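# Move the long carton onto the raised block

## Task

Place the long carton on top of the raised block so that no part of it sticks out past the block's edges. Leave the short carton where and how it was; disturbing it costs credit. The carton must stay put by itself at the end, not because the robot is holding it. Release it and pull the tool away before finishing.

## Robot and tools

ROBOT. One six-joint arm (a UR7e-type) with a vacuum tool of four suction cups; there is only one arm, so every command addresses it alone. The cup point is the centre of the four cup rims when nothing touches them. The cups point along the cup point's +z axis. In cup-point axes the cups are at x = -35 and +35 mm; the pair at y = -70 mm is channel a and the pair at y = +70 mm is channel b. The tool body reaches 148 mm to each side along its y axis. Cups are 36 mm wide. One fisheye camera, cam_wrist (504x504), rides on the wrist.

FRAMES. The scene frame has its origin on the table surface under the arm base, +z up, and +y to the left when facing along +x. Results give end_effector_position (m) and end_effector_quat_wxyz in that frame, plus linear (m/s) and angular (rad/s) velocities. The base may be slightly tilted, and the printed position drifts from the truth at long reach. Joint ranges (rad): shoulder pan -3.142..3.142, shoulder lift -3.142..0, elbow 0..3.142, wrist 1 -4.712..1.571, wrist 2 -3.142..0, wrist 3 -6.283..6.283.

execute_actions. Argument actions is a list holding at most one item. An empty list just reports the state. An action item has rows (1 to 15 rows) and optional steps (1 to 15, default 15); each step is 1/30 s and the last row repeats to fill the steps. A wait item has only steps (up to 300), counted from the previous result. Optional pictures (true/false) controls whether images come back. Each row is 8 numbers in [-1, 1]: dx, dy, dz, rx, ry, rz, suction_a, suction_b. The first six are an offset, not a pose: expressed in the cup point's own axes, measured from the cup-point pose in the most recent result (before any result, or for a second call within one reply, from where the arm is when the action begins). Every row refers to that same reference, not to the row before. Scale: 1.0 equals 0.6 m for dx..dz and 180 degrees for rx..rz; rx, ry, rz form a single rotation vector. All zeros therefore pulls the arm back to the reference, it is not a hold. Each step the command is clipped to within 100 mm and 16 degrees of the measured pose, and motion trails commands by about 0.17 s, so a far target may need several calls; read the pose and the "Hand target" line to see what remains.

SUCTION. suction_a and suction_b each set their channel: +1 full vacuum (about 75 kPa under ambient), a fraction gives that share, 0.01 or less switches it off. The setting persists until changed.

move. target is one 8-number row with the same offset convention and suction numbers (sent at the start). It drives the cup point in a straight line, over 0.5 to 10 s, toward that place; it does not avoid obstacles and may overshoot speed, mostly near full reach. speed is the top linear speed in m/s, 0.002 to 0.5 (default 0.25); rotation capped at twice that in rad/s. stop_force (N, 9 to 40, optional, not allowed in the first 0.2 s) ends the path when the wrist sensor feels that much extra push against the direction of travel for two steps; the arm backs up two steps and holds. It is judged along the line to target in the starting axes, so it is unreliable when the move rotates. Leave it out when moving away from a surface you press on. Use it with a very low speed when approaching contact; the arm is stiff and overshooting a surface can fault. The result adds a move: line with the ending (done, off_target, moving, held, fault, contact) and limits (paced = pose clipped; held = a safety check blocked some steps), plus the distance from target.

wait: seconds 0 to 10; sends nothing new. zoom_image: camera "cam_wrist", region [x0, y0, x1, y1] in image pixels, at most 504 by 504. read_manual: section "licences" only; no motion. finished_scene: give the current scene number; irreversible.

RESULT LINES. Joint positions and joint torques (torques are noisy, offset, and not a contact gauge). Wrist force and Wrist torque in cup-point axes; force on a pressed surface points back into the arm; offsets up to about 4 N, noise up to 2.4 N, saturation near 50 N. suction_measured_a/b show reached vacuum; an unsealed cup reads near 0, a tight seal settles no more than 0.17 below the command (0.27 with both on). part_present_a/b switch to 1 at 0.54 and back to 0 below 0.49. "pose unreachable" and HELD mean the clearance check altered or withheld a command. MOTOR HOT appears at 70 °C; at 85 °C an OVER-TEMPERATURE FAULT brakes the arm for a long time.

GRIPPING. Both cups of an active channel must sit fully on a smooth flat face; edges, seams or holes leak. If an active channel has a cup over nothing it steals the shared pump's flow from the other channel. Cups compress up to about 12 mm under vacuum, and vacuum alone can lift a light object. To release, set the object on its support first, then turn both channels off and rise at least 15 mm. A cup sealed on the table pins the tool; switch that channel off.

SUGGESTED ORDER. Look, find both cartons and the block, hover over the long carton, descend slowly with stop_force, switch on suction, confirm part_present, lift, carry clear of the short carton, lower slowly onto the block with stop_force, release, retreat upward, then finish.

AVOID. Contact torque at the load limits (136 N m for pan, lift, elbow; 25.4 N m for each wrist joint; held weight counts) or 150 N outside force causes a 10 s stop and drops the rest of the call. Do not drop, slam or shove objects, and never push anything off the table. Loose objects may get brief random nudges, so recheck before releasing and finishing. The simulation keeps running between calls.

Each tool is called after "Emit:" as name(argument=value, ...), one argument or row to a line, values as JSON.

## Session

I'll start by looking at the scene.

Emit:
execute_actions(
  actions=[],
)

Scene clock: 0.00 s of 5300.00 s.
end_effector_position=(+0.4283, +0.0184, +0.4146) suction_measured_a=0.00 part_present_a=0 suction_measured_b=0.00 part_present_b=0 end_effector_quat_wxyz=(-0.002, -0.022, +1.000, -0.000) end_effector_velocity=(-0.000, +0.000, -0.000) end_effector_angular_velocity=(-0.000, +0.002, -0.001)
Joint positions: [-0.317 -1.768  1.734 -1.533 -1.572  1.254]
Joint velocities: [ 0.    -0.     0.001  0.001 -0.     0.001]
Joint torques (N m, as the arm reports them, + toward a larger angle): no reading
Wrist force (N, on the end effector, along its own x y z axes, offset not removed): no reading
Wrist torque (N m, same axes, about the end effector's origin, offset not removed): no reading
Hand target: +0.428, +0.018, +0.415; -0.002, -0.022, +1.000, -0.000

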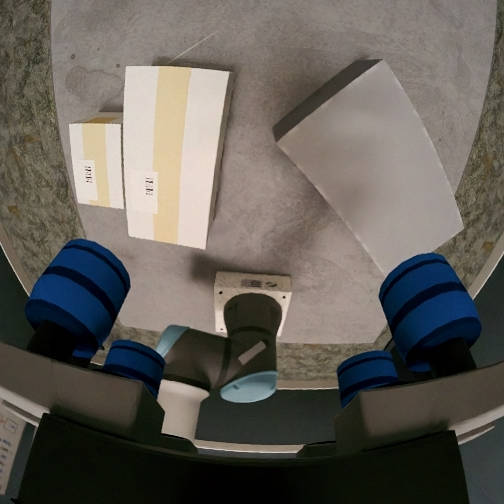

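Emit:
zoom_image(
  camera="cam_wrist",
  region=[50, 40, 270, 260],
)

Emit:
zoom_image(
  camera="cam_wrist",
  region=[260, 40, 500, 280],
)

Emit:
zoom_image(
  camera="cam_wrist",
  region=[0, 220, 252, 472],
)

Emit:
zoom_image(
  camera="cam_wrist",
  region=[252, 220, 504, 472],
)

Region (50, 40, 270, 260) of cam_wrist's 504x504 image, scaled by 2.291, with more detail than that image has.

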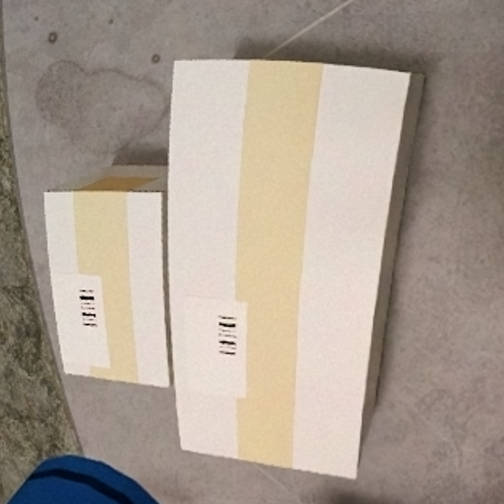

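Region (260, 40, 500, 280) of cam_wrist's 504x504 image, scaled by 2.100, with more detail than that image has.

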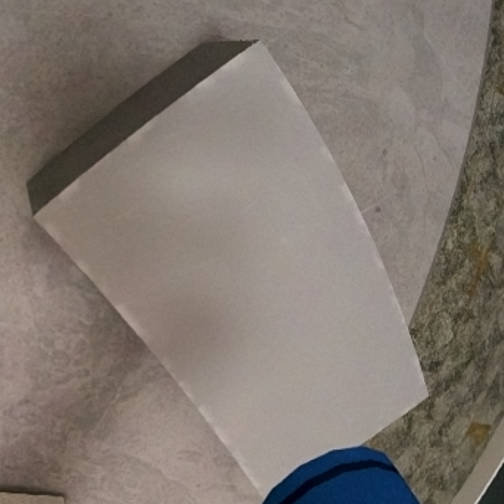

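Region (0, 220, 252, 472) of cam_wrist's 504x504 image, scaled by 2.000, with more detail than that image has.

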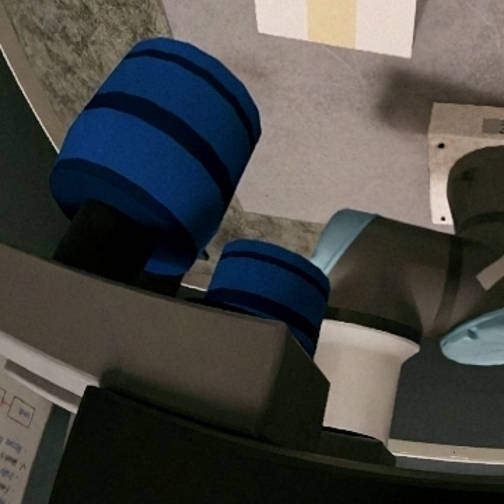

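Region (252, 220, 504, 472) of cam_wrist's 504x504 image, scaled by 2.000, with more detail than that image has.

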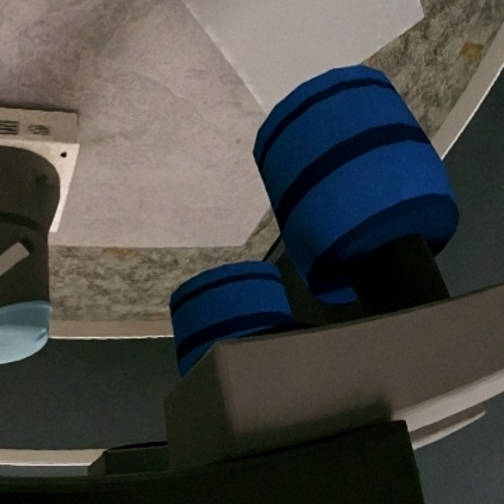

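Emit:
zoom_image(
  camera="cam_wrist",
  region=[20, 230, 180, 390],
)

Emit:
zoom_image(
  camera="cam_wrist",
  region=[330, 240, 490, 400],
)

Emit:
zoom_image(
  camera="cam_wrist",
  region=[200, 260, 310, 370],
)

Region (20, 230, 180, 390) of cam_wrist's 504x504 image, scaled by 3.150, with more detail than that image has.

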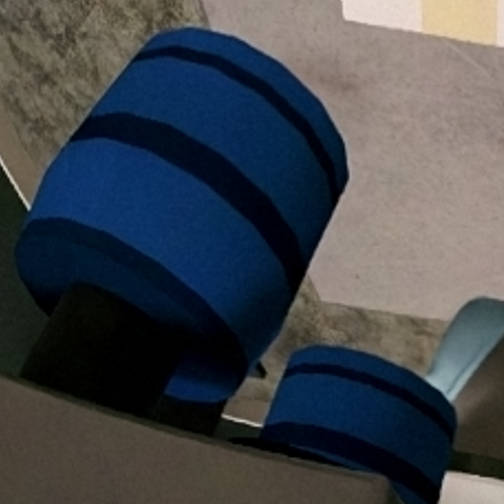

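Region (330, 240, 490, 400) of cam_wrist's 504x504 image, scaled by 3.150, with more detail than that image has.

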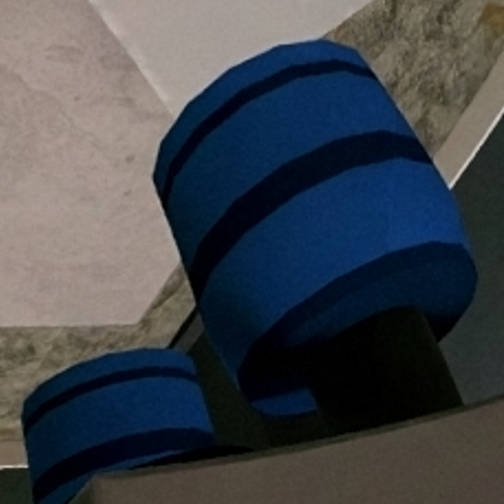

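Region (200, 260, 310, 370) of cam_wrist's 504x504 image, scaled by 4.582, with more detail than that image has.

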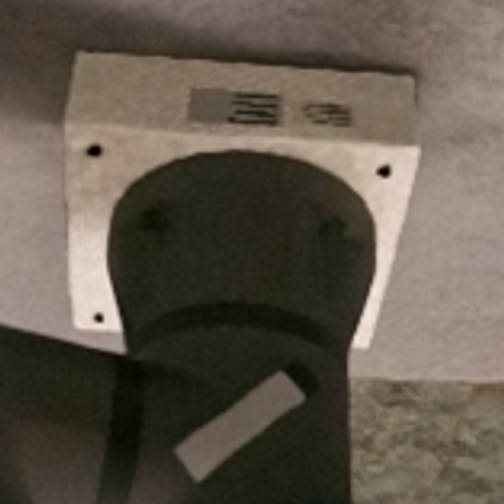

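Emit:
zoom_image(
  camera="cam_wrist",
  region=[180, 50, 260, 130],
)

Emit:
zoom_image(
  camera="cam_wrist",
  region=[160, 180, 240, 260],
)

Emit:
zoom_image(
  camera="cam_wrist",
  region=[60, 55, 150, 145],
)

Emit:
zoom_image(
  camera="cam_wrist",
  region=[65, 170, 155, 260],
)

Region (180, 50, 260, 130) of cam_wrist's 504x504 image, scaled by 6.300, with more detail than that image has.

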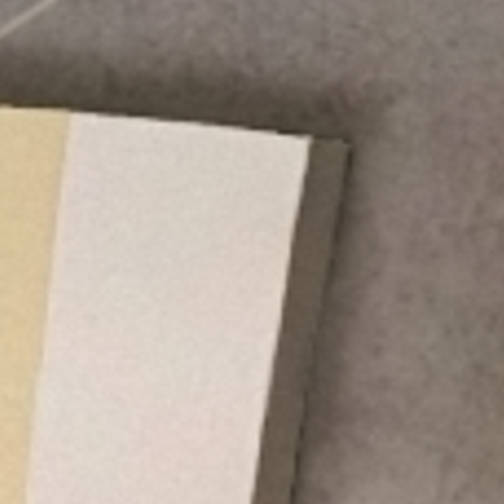

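Region (160, 180, 240, 260) of cam_wrist's 504x504 image, scaled by 6.300, with more detail than that image has.

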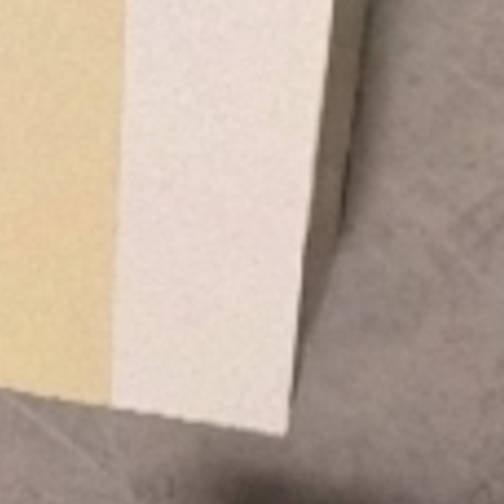

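Region (60, 55, 150, 145) of cam_wrist's 504x504 image, scaled by 5.600, with more detail than that image has.

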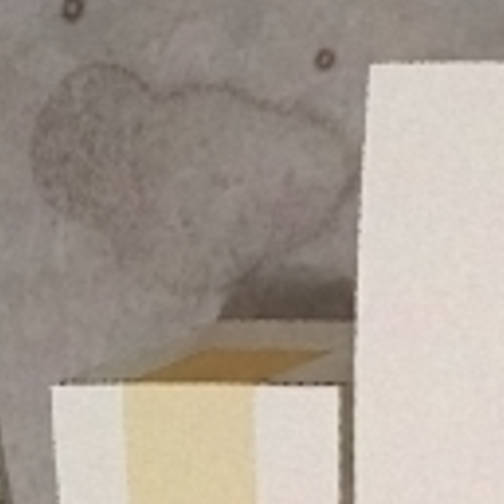

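Region (65, 170, 155, 260) of cam_wrist's 504x504 image, scaled by 5.600, with more detail than that image has.

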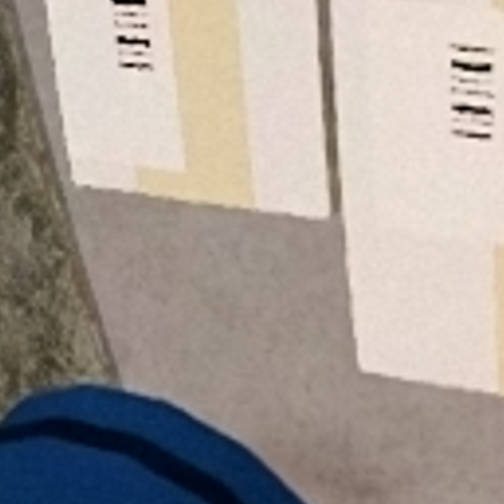

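Emit:
zoom_image(
  camera="cam_wrist",
  region=[260, 100, 330, 170],
)

Emit:
zoom_image(
  camera="cam_wrist",
  region=[335, 40, 405, 110],
)

Emit:
zoom_image(
  camera="cam_wrist",
  region=[360, 190, 480, 310],
)

Region (260, 100, 330, 170) of cam_wrist's 504x504 image, scaled by 7.200, with more detail than that image has.

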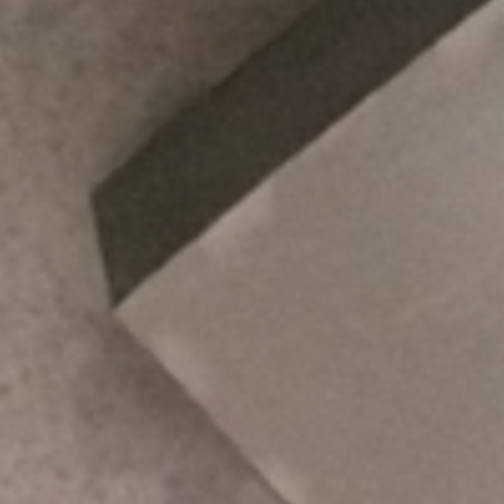

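Region (335, 40, 405, 110) of cam_wrist's 504x504 image, scaled by 7.200, with more detail than that image has.

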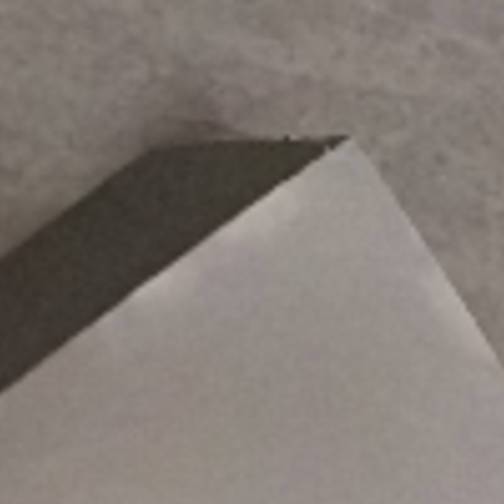

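Region (360, 190, 480, 310) of cam_wrist's 504x504 image, scaled by 4.200, with more detail than that image has.

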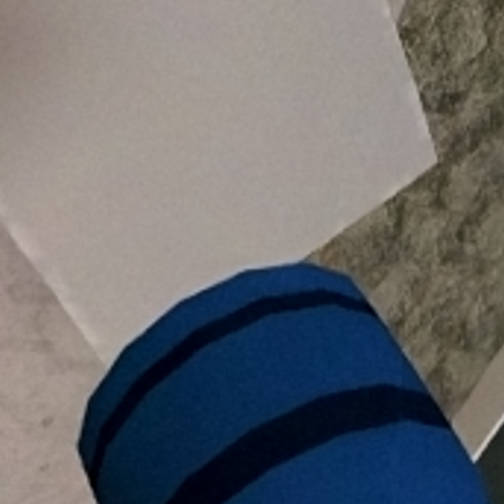

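Emit:
move(
  target=[0.0365, 0.2318, 0.391, 0, 0, 0.5487, 0, 0],
  speed=0.4,
)

Scene clock: 36.30 s of 5300.00 s.
end_effector_position=(+0.3998, +0.1560, +0.1802) suction_measured_a=0.00 part_present_a=0 suction_measured_b=0.00 part_present_b=0 end_effector_quat_wxyz=(-0.001, +0.744, +0.668, -0.002) end_effector_velocity=(+0.001, +0.001, -0.001) end_effector_angular_velocity=(-0.003, -0.002, -0.015)
Joint positions: [ 0.013 -1.592  2.216 -2.19  -1.571  3.305]
Joint velocities: [ 0.004  0.004  0.001 -0.007 -0.003  0.019]
Joint torques (N m, as the arm reports them, + toward a larger angle): [  9.72 -10.6  -19.12  -4.96  -1.64   3.01]
Wrist force (N, on the end effector, along its own x y z axes, offset not removed): [1.7 -0.8 -0.9]
Wrist torque (N m, same axes, about the end effector's origin, offset not removed): [-0.12 -0.06 0.04]
Hand target: +0.400, +0.156, +0.180; -0.001, +0.745, +0.667, -0.002
Off the commanded pose: 0.001 m, 0 deg.
After step 90, 30.47 s passed at rest.
move: done

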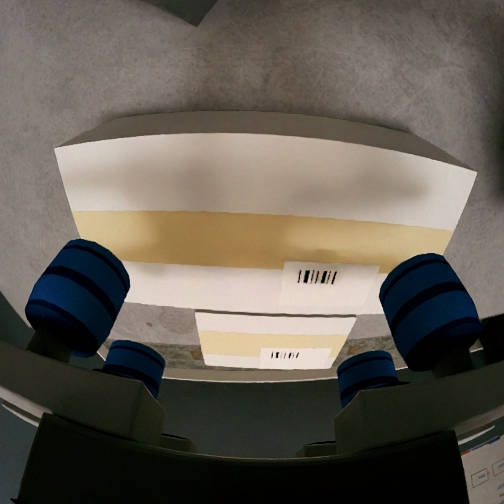

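Emit:
zoom_image(
  camera="cam_wrist",
  region=[40, 100, 140, 200],
)

Emit:
zoom_image(
  camera="cam_wrist",
  region=[390, 110, 490, 210],
)

Emit:
zoom_image(
  camera="cam_wrist",
  region=[170, 100, 400, 330],
)

Region (40, 100, 140, 200) of cam_wrist's 504x504 image, scaled by 5.040, with more detail than that image has.

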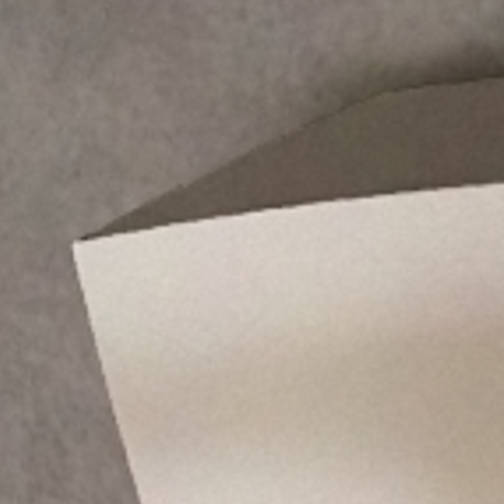

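Region (390, 110, 490, 210) of cam_wrist's 504x504 image, scaled by 5.040, with more detail than that image has.

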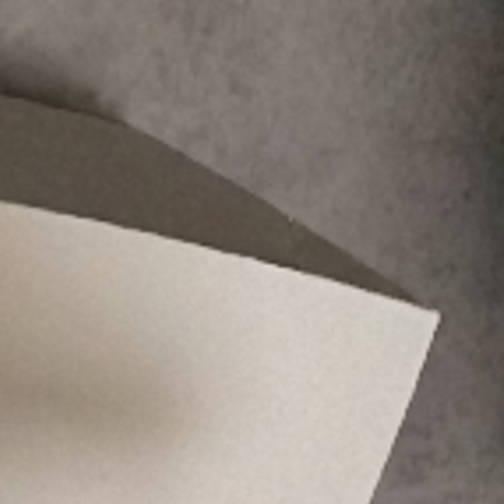

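Region (170, 100, 400, 330) of cam_wrist's 504x504 image, scaled by 2.191, with more detail than that image has.

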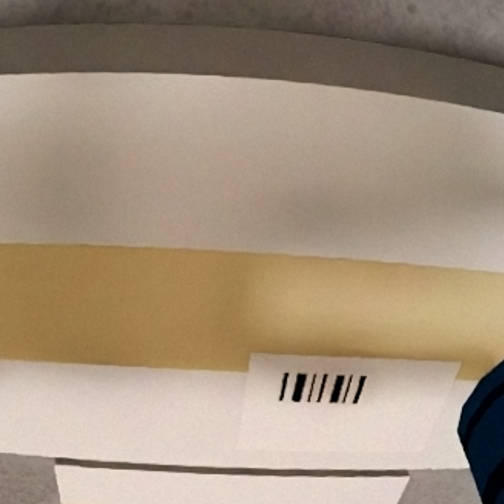

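Emit:
move(
  target=[0.0067, -0.015, 0.108, 0, 0, 0.002, 0, 0],
  speed=0.15,
)

Emit:
move(
  target=[0, 0, 0.035, 0, 0, 0, 0, 0],
  speed=0.02,
  stop_force=11,
)

Emit:
execute_actions(
  actions=[
    {"rows": [[0, 0, 0, 0, 0, 0, 1, 1]], "steps": 15},
  ],
)

Scene clock: 50.47 s of 5300.00 s.
end_effector_position=(+0.3911, +0.1610, +0.1159) suction_measured_a=0.00 part_present_a=0 suction_measured_b=0.00 part_present_b=0 end_effector_quat_wxyz=(-0.001, +0.746, +0.666, -0.002) end_effector_velocity=(+0.001, +0.000, -0.003) end_effector_angular_velocity=(+0.000, -0.002, +0.000)
Joint positions: [ 0.026 -1.476  2.314 -2.404 -1.571  3.325]
Joint velocities: [ 0.001  0.007  0.002 -0.011 -0.     0.001]
Joint torques (N m, as the arm reports them, + toward a larger angle): [  8.86 -12.39 -15.72  -5.06   0.     2.87]
Wrist force (N, on the end effector, along its own x y z axes, offset not removed): [0.8 -1.2 -0.3]
Wrist torque (N m, same axes, about the end effector's origin, offset not removed): [-0.14 0.06 0.08]
Hand target: +0.391, +0.161, +0.116; -0.001, +0.746, +0.666, -0.002
Off the commanded pose: 0.000 m, 0 deg.
After step 90, 10.13 s passed at rest.
move: done

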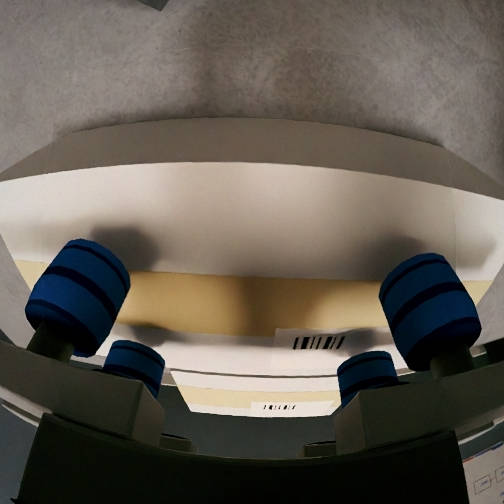

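Scene clock: 51.83 s of 5300.00 s.
end_effector_position=(+0.3910, +0.1609, +0.0968) suction_measured_a=0.00 part_present_a=0 suction_measured_b=0.00 part_present_b=0 end_effector_quat_wxyz=(-0.001, +0.746, +0.666, -0.002) end_effector_velocity=(+0.000, +0.000, +0.004) end_effector_angular_velocity=(+0.000, -0.001, -0.000)
Joint positions: [ 0.026 -1.429  2.333 -2.47  -1.571  3.325]
Joint velocities: [ 0.    -0.01  -0.004  0.013  0.     0.   ]
Joint torques (N m, as the arm reports them, + toward a larger angle): [  2.66 -27.21 -22.31  -0.66  -0.14   0.35]
Wrist force (N, on the end effector, along its own x y z axes, offset not removed): [0.7 -2.5 -14.5]
Wrist torque (N m, same axes, about the end effector's origin, offset not removed): [-0.17 0.04 0.12]
Hand target: +0.391, +0.161, +0.097; -0.001, +0.746, +0.666, -0.002
Off the commanded pose: 0.002 m, 0 deg.
move: contact

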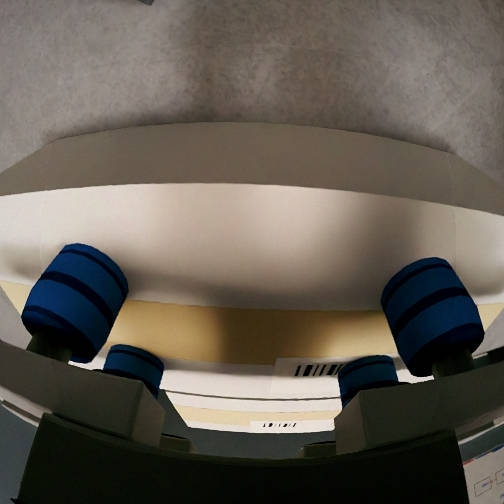

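Scene clock: 52.33 s of 5300.00 s.
end_effector_position=(+0.3910, +0.1609, +0.0968) suction_measured_a=0.48 part_present_a=0 suction_measured_b=0.48 part_present_b=0 end_effector_quat_wxyz=(-0.001, +0.746, +0.666, -0.002) end_effector_velocity=(-0.001, -0.000, -0.000) end_effector_angular_velocity=(-0.000, +0.001, -0.001)
Joint positions: [ 0.026 -1.429  2.333 -2.47  -1.571  3.325]
Joint velocities: [-0.    -0.     0.002  0.    -0.     0.001]
Joint torques (N m, as the arm reports them, + toward a larger angle): [  2.93 -17.49 -18.68  -6.42  -0.23   0.27]
Wrist force (N, on the end effector, along its own x y z axes, offset not removed): [1.7 -1.9 14.3]
Wrist torque (N m, same axes, about the end effector's origin, offset not removed): [-0.20 0.05 0.13]
Hand target: +0.391, +0.161, +0.097; -0.001, +0.746, +0.666, -0.002
Off the commanded pose: 0.000 m, 0 deg.
Steps of this call (steps 1 to 15: all 15 steps of this action). Readings (end_effector_position | what the end effector reports):
1: (+0.3910, +0.1609, +0.0969) | suction_measured_a=0.04 part_present_a=0 suction_measured_b=0.04 part_present_b=0
2: (+0.3910, +0.1609, +0.0969) | suction_measured_a=0.10 part_present_a=0 suction_measured_b=0.10 part_present_b=0
4: (+0.3909, +0.1609, +0.0969) | suction_measured_a=0.20 part_present_a=0 suction_measured_b=0.20 part_present_b=0
8: (+0.3910, +0.1609, +0.0968) | suction_measured_a=0.29 part_present_a=0 suction_measured_b=0.29 part_present_b=0
15: the state above

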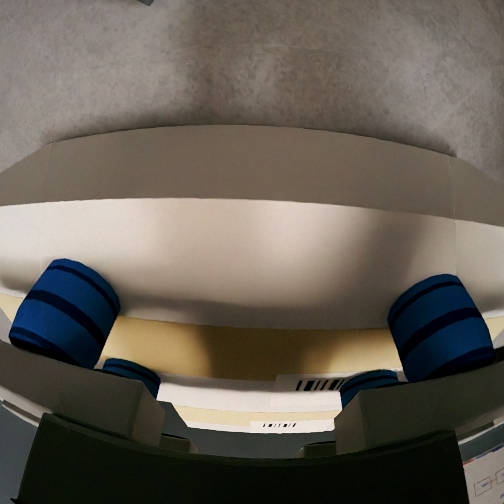

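Emit:
move(
  target=[-0.05, 0, -0.247, 0, 0, 0, 1, 1],
  speed=0.25,
)

Emit:
move(
  target=[-0.5658, 0.0733, 0, 0, 0, -0.3044, 1, 1],
  speed=0.35,
)

Scene clock: 59.17 s of 5300.00 s.
end_effector_position=(+0.3881, +0.1313, +0.2446) suction_measured_a=0.80 part_present_a=1 suction_measured_b=0.80 part_present_b=1 end_effector_quat_wxyz=(-0.001, +0.746, +0.666, -0.002) end_effector_velocity=(-0.001, -0.001, +0.001) end_effector_angular_velocity=(+0.000, +0.005, +0.000)
Joint positions: [-0.049 -1.736  2.153 -1.984 -1.571  3.25 ]
Joint velocities: [-0.002 -0.003 -0.003  0.01   0.    -0.002]
Joint torques (N m, as the arm reports them, + toward a larger angle): [ -9.75 -30.97 -41.34  -3.3    1.97  -2.81]
Wrist force (N, on the end effector, along its own x y z axes, offset not removed): [0.9 -0.8 15.4]
Wrist torque (N m, same axes, about the end effector's origin, offset not removed): [-0.44 0.01 -0.01]
Hand target: +0.388, +0.131, +0.245; -0.001, +0.746, +0.666, -0.002
Off the commanded pose: 0.001 m, 0 deg.
move: done

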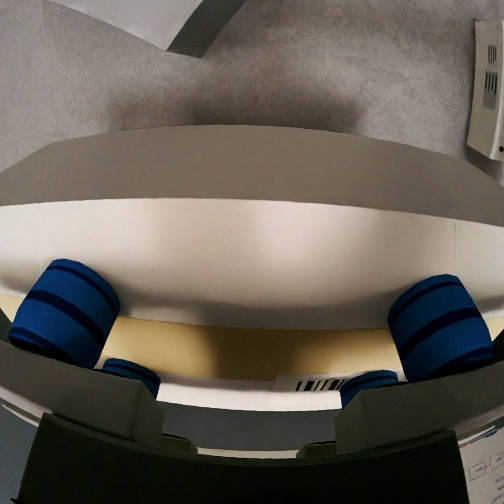

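Scene clock: 61.27 s of 5300.00 s.
end_effector_position=(+0.3930, -0.2101, +0.2446) suction_measured_a=0.80 part_present_a=1 suction_measured_b=0.80 part_present_b=1 end_effector_quat_wxyz=(-0.002, +0.357, +0.934, +0.000) end_effector_velocity=(+0.001, -0.003, +0.000) end_effector_angular_velocity=(+0.002, -0.002, +0.009)
Joint positions: [-0.838 -1.64   2.072 -1.998 -1.572  1.506]
Joint velocities: [-0.005  0.005 -0.005  0.     0.002 -0.014]
Joint torques (N m, as the arm reports them, + toward a larger angle): [ -7.14 -16.25 -41.2   -3.38   1.52  -2.81]
Wrist force (N, on the end effector, along its own x y z axes, offset not removed): [1.0 -0.3 14.4]
Wrist torque (N m, same axes, about the end effector's origin, offset not removed): [-0.32 -0.05 0.11]
Hand target: +0.393, -0.210, +0.245; -0.002, +0.356, +0.934, +0.000
Off the commanded pose: 0.001 m, 0 deg.
move: done

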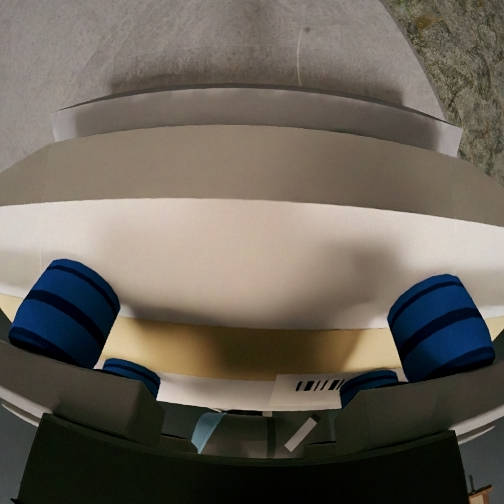

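Emit:
zoom_image(
  camera="cam_wrist",
  region=[30, 80, 130, 180],
)

Emit:
zoom_image(
  camera="cam_wrist",
  region=[390, 90, 490, 190],
)

Emit:
zoom_image(
  camera="cam_wrist",
  region=[210, 70, 300, 160],
)

Region (30, 80, 130, 180) of cam_wrist's 504x504 image, scaled by 5.040, with more detail than that image has.

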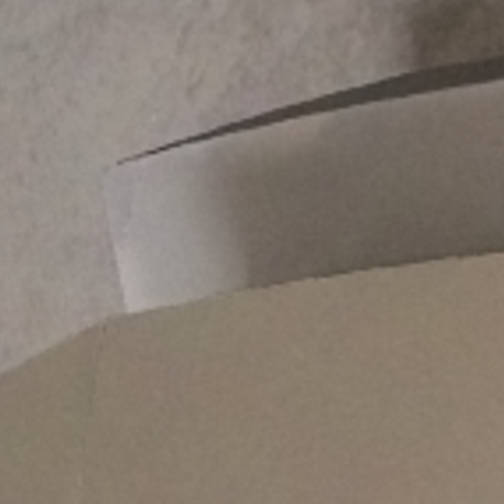

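Region (390, 90, 490, 190) of cam_wrist's 504x504 image, scaled by 5.040, with more detail than that image has.

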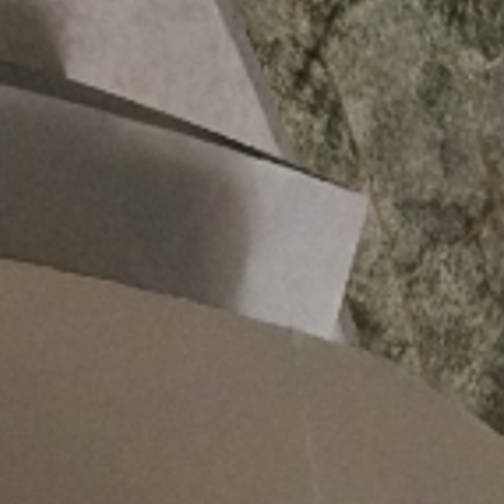

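Region (210, 70, 300, 160) of cam_wrist's 504x504 image, scaled by 5.600, with more detail than that image has.

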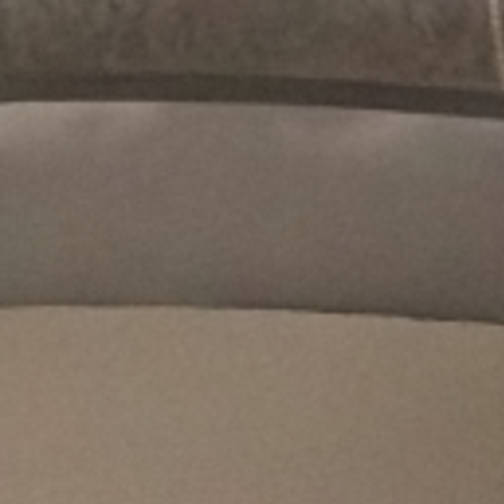

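Emit:
move(
  target=[0.006, 0, 0.056, 0, 0, 0, 1, 1],
  speed=0.1,
)

Emit:
move(
  target=[0, 0, 0.025, 0, 0, 0, 1, 1],
  speed=0.006,
  stop_force=10,
)

Scene clock: 71.60 s of 5300.00 s.
end_effector_position=(+0.3902, -0.2077, +0.2113) suction_measured_a=0.80 part_present_a=1 suction_measured_b=0.80 part_present_b=1 end_effector_quat_wxyz=(-0.002, +0.357, +0.934, +0.000) end_effector_velocity=(+0.001, -0.000, -0.002) end_effector_angular_velocity=(-0.003, -0.002, -0.000)
Joint positions: [-0.839 -1.608  2.137 -2.095 -1.572  1.505]
Joint velocities: [ 0.     0.003  0.004 -0.011 -0.     0.   ]
Joint torques (N m, as the arm reports them, + toward a larger angle): [  0.62 -16.81 -28.08  -6.63  -1.9    2.82]
Wrist force (N, on the end effector, along its own x y z axes, offset not removed): [0.7 -1.5 15.0]
Wrist torque (N m, same axes, about the end effector's origin, offset not removed): [-0.50 0.06 0.05]
Hand target: +0.390, -0.208, +0.211; -0.002, +0.357, +0.934, +0.000
Off the commanded pose: 0.000 m, 0 deg.
move: done

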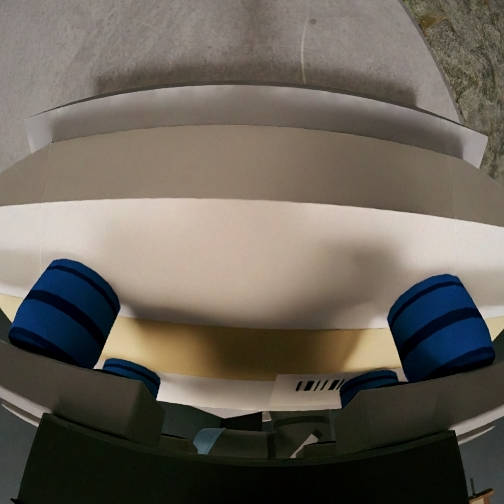

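Scene clock: 72.70 s of 5300.00 s.
end_effector_position=(+0.3902, -0.2077, +0.2070) suction_measured_a=0.80 part_present_a=1 suction_measured_b=0.80 part_present_b=1 end_effector_quat_wxyz=(-0.002, +0.357, +0.934, +0.000) end_effector_velocity=(-0.001, +0.001, +0.001) end_effector_angular_velocity=(+0.004, +0.004, +0.001)
Joint positions: [-0.839 -1.601  2.143 -2.108 -1.572  1.505]
Joint velocities: [-0.    -0.001 -0.003  0.008  0.    -0.001]
Joint torques (N m, as the arm reports them, + toward a larger angle): [  0.05 -26.82 -31.21  -1.19  -1.97   2.53]
Wrist force (N, on the end effector, along its own x y z axes, offset not removed): [7.0 -1.8 -10.9]
Wrist torque (N m, same axes, about the end effector's origin, offset not removed): [-1.53 -1.21 -0.06]
Hand target: +0.390, -0.208, +0.207; -0.002, +0.357, +0.934, +0.000
Off the commanded pose: 0.011 m, 0 deg.
move: contact

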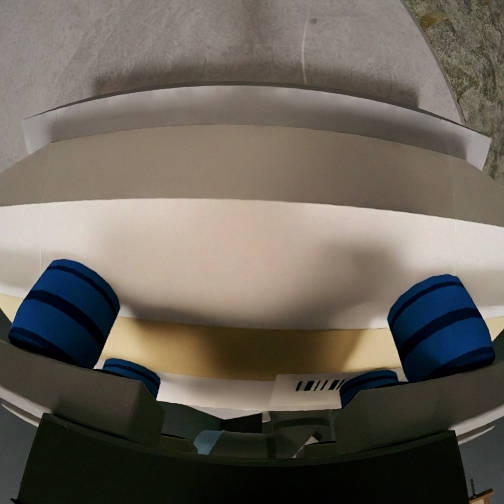

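Resting on the block. Release the vacuum.

Emit:
execute_actions(
  actions=[
    {"rows": [[0, 0, -0.001, 0, 0, 0, 0, 0]], "steps": 10},
  ],
  pictures=false,
)

Scene clock: 73.43 s of 5300.00 s.
end_effector_position=(+0.3903, -0.2077, +0.2078) suction_measured_a=0.00 part_present_a=0 suction_measured_b=0.00 part_present_b=0 end_effector_quat_wxyz=(-0.002, +0.357, +0.934, -0.000) end_effector_velocity=(-0.000, -0.000, +0.000) end_effector_angular_velocity=(+0.000, +0.000, -0.000)
Joint positions: [-0.839 -1.603  2.142 -2.107 -1.572  1.505]
Joint velocities: [-0.    -0.    -0.001  0.002  0.    -0.   ]
Joint torques (N m, as the arm reports them, + toward a larger angle): [ 0.04  0.49 -3.68  2.1  -1.46  2.32]
Wrist force (N, on the end effector, along its own x y z axes, offset not removed): [7.6 1.3 -50.0]
Wrist torque (N m, same axes, about the end effector's origin, offset not removed): [0.04 -0.07 0.15]
Hand target: +0.390, -0.208, +0.208; -0.002, +0.357, +0.934, +0.000
Off the commanded pose: 0.000 m, 0 deg.
Steps of this call (steps 1 to 12: nothing new was sent; steps 13 to 22: all 10 steps of this action). Readings (end_effector_position | what the end effector reports):
13: (+0.3902, -0.2076, +0.2073) | suction_measured_a=0.58 part_present_a=1 suction_measured_b=0.58 part_present_b=1
14: (+0.3902, -0.2076, +0.2074) | suction_measured_a=0.26 part_present_a=0 suction_measured_b=0.26 part_present_b=0
16: (+0.3904, -0.2078, +0.2078) | suction_measured_a=0.00 part_present_a=0 suction_measured_b=0.00 part_present_b=0
20: (+0.3903, -0.2078, +0.2079) | suction_measured_a=0.00 part_present_a=0 suction_measured_b=0.00 part_present_b=0
22: the state above

Emit:
move(
  target=[0, 0, -0.25, 0, 0, 0, 0, 0],
  speed=0.25,
)

Scene clock: 74.97 s of 5300.00 s.
end_effector_position=(+0.3906, -0.2079, +0.3575) suction_measured_a=0.00 part_present_a=0 suction_measured_b=0.00 part_present_b=0 end_effector_quat_wxyz=(-0.002, +0.357, +0.934, -0.000) end_effector_velocity=(-0.000, -0.000, +0.002) end_effector_angular_velocity=(+0.002, +0.001, -0.000)
Joint positions: [-0.838 -1.727  1.847 -1.687 -1.572  1.506]
Joint velocities: [-0.     0.    -0.007  0.008  0.    -0.   ]
Joint torques (N m, as the arm reports them, + toward a larger angle): [ -8.96 -14.6  -36.64  -1.87  -1.74  -2.75]
Wrist force (N, on the end effector, along its own x y z axes, offset not removed): [1.4 -1.6 -0.5]
Wrist torque (N m, same axes, about the end effector's origin, offset not removed): [-0.21 -0.02 0.06]
Hand target: +0.391, -0.208, +0.358; -0.002, +0.357, +0.934, -0.000
Off the commanded pose: 0.000 m, 0 deg.
move: done

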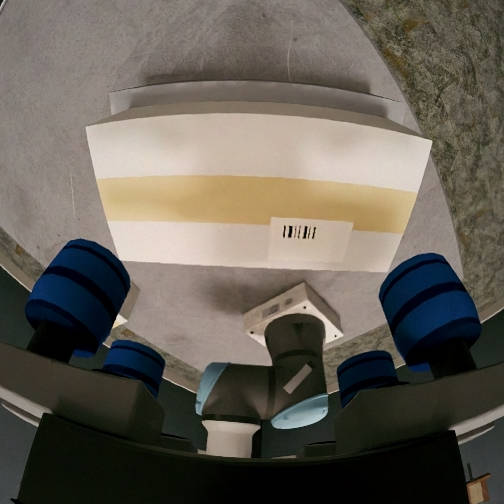

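Emit:
zoom_image(
  camera="cam_wrist",
  region=[90, 260, 170, 340],
)

Emit:
zoom_image(
  camera="cam_wrist",
  region=[70, 60, 450, 290],
)

Region (90, 260, 170, 340) of cam_wrist's 504x504 image, scaled by 6.300, with more detail than that image has.

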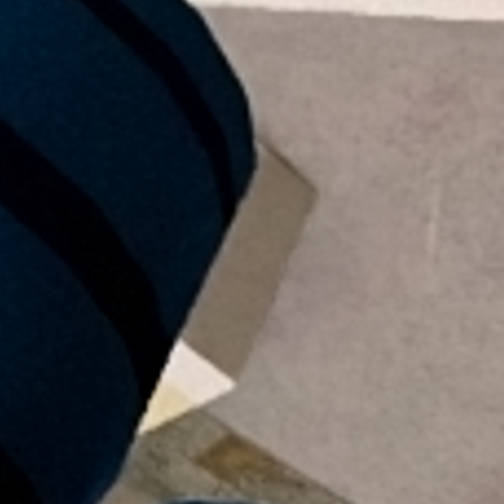

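Region (70, 60, 450, 290) of cam_wrist's 504x504 image, scaled by 1.326, with more detail than that image has; it fills the top 305 rows of this view, and the rest is white.

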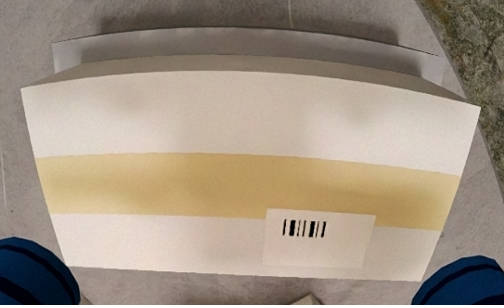

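The long carton is centred on the block, the short carton's visible corner is still where it started, and the tool is clear.

Emit:
finished_scene(
  scene=1,
)

The scene is finished: the task was done.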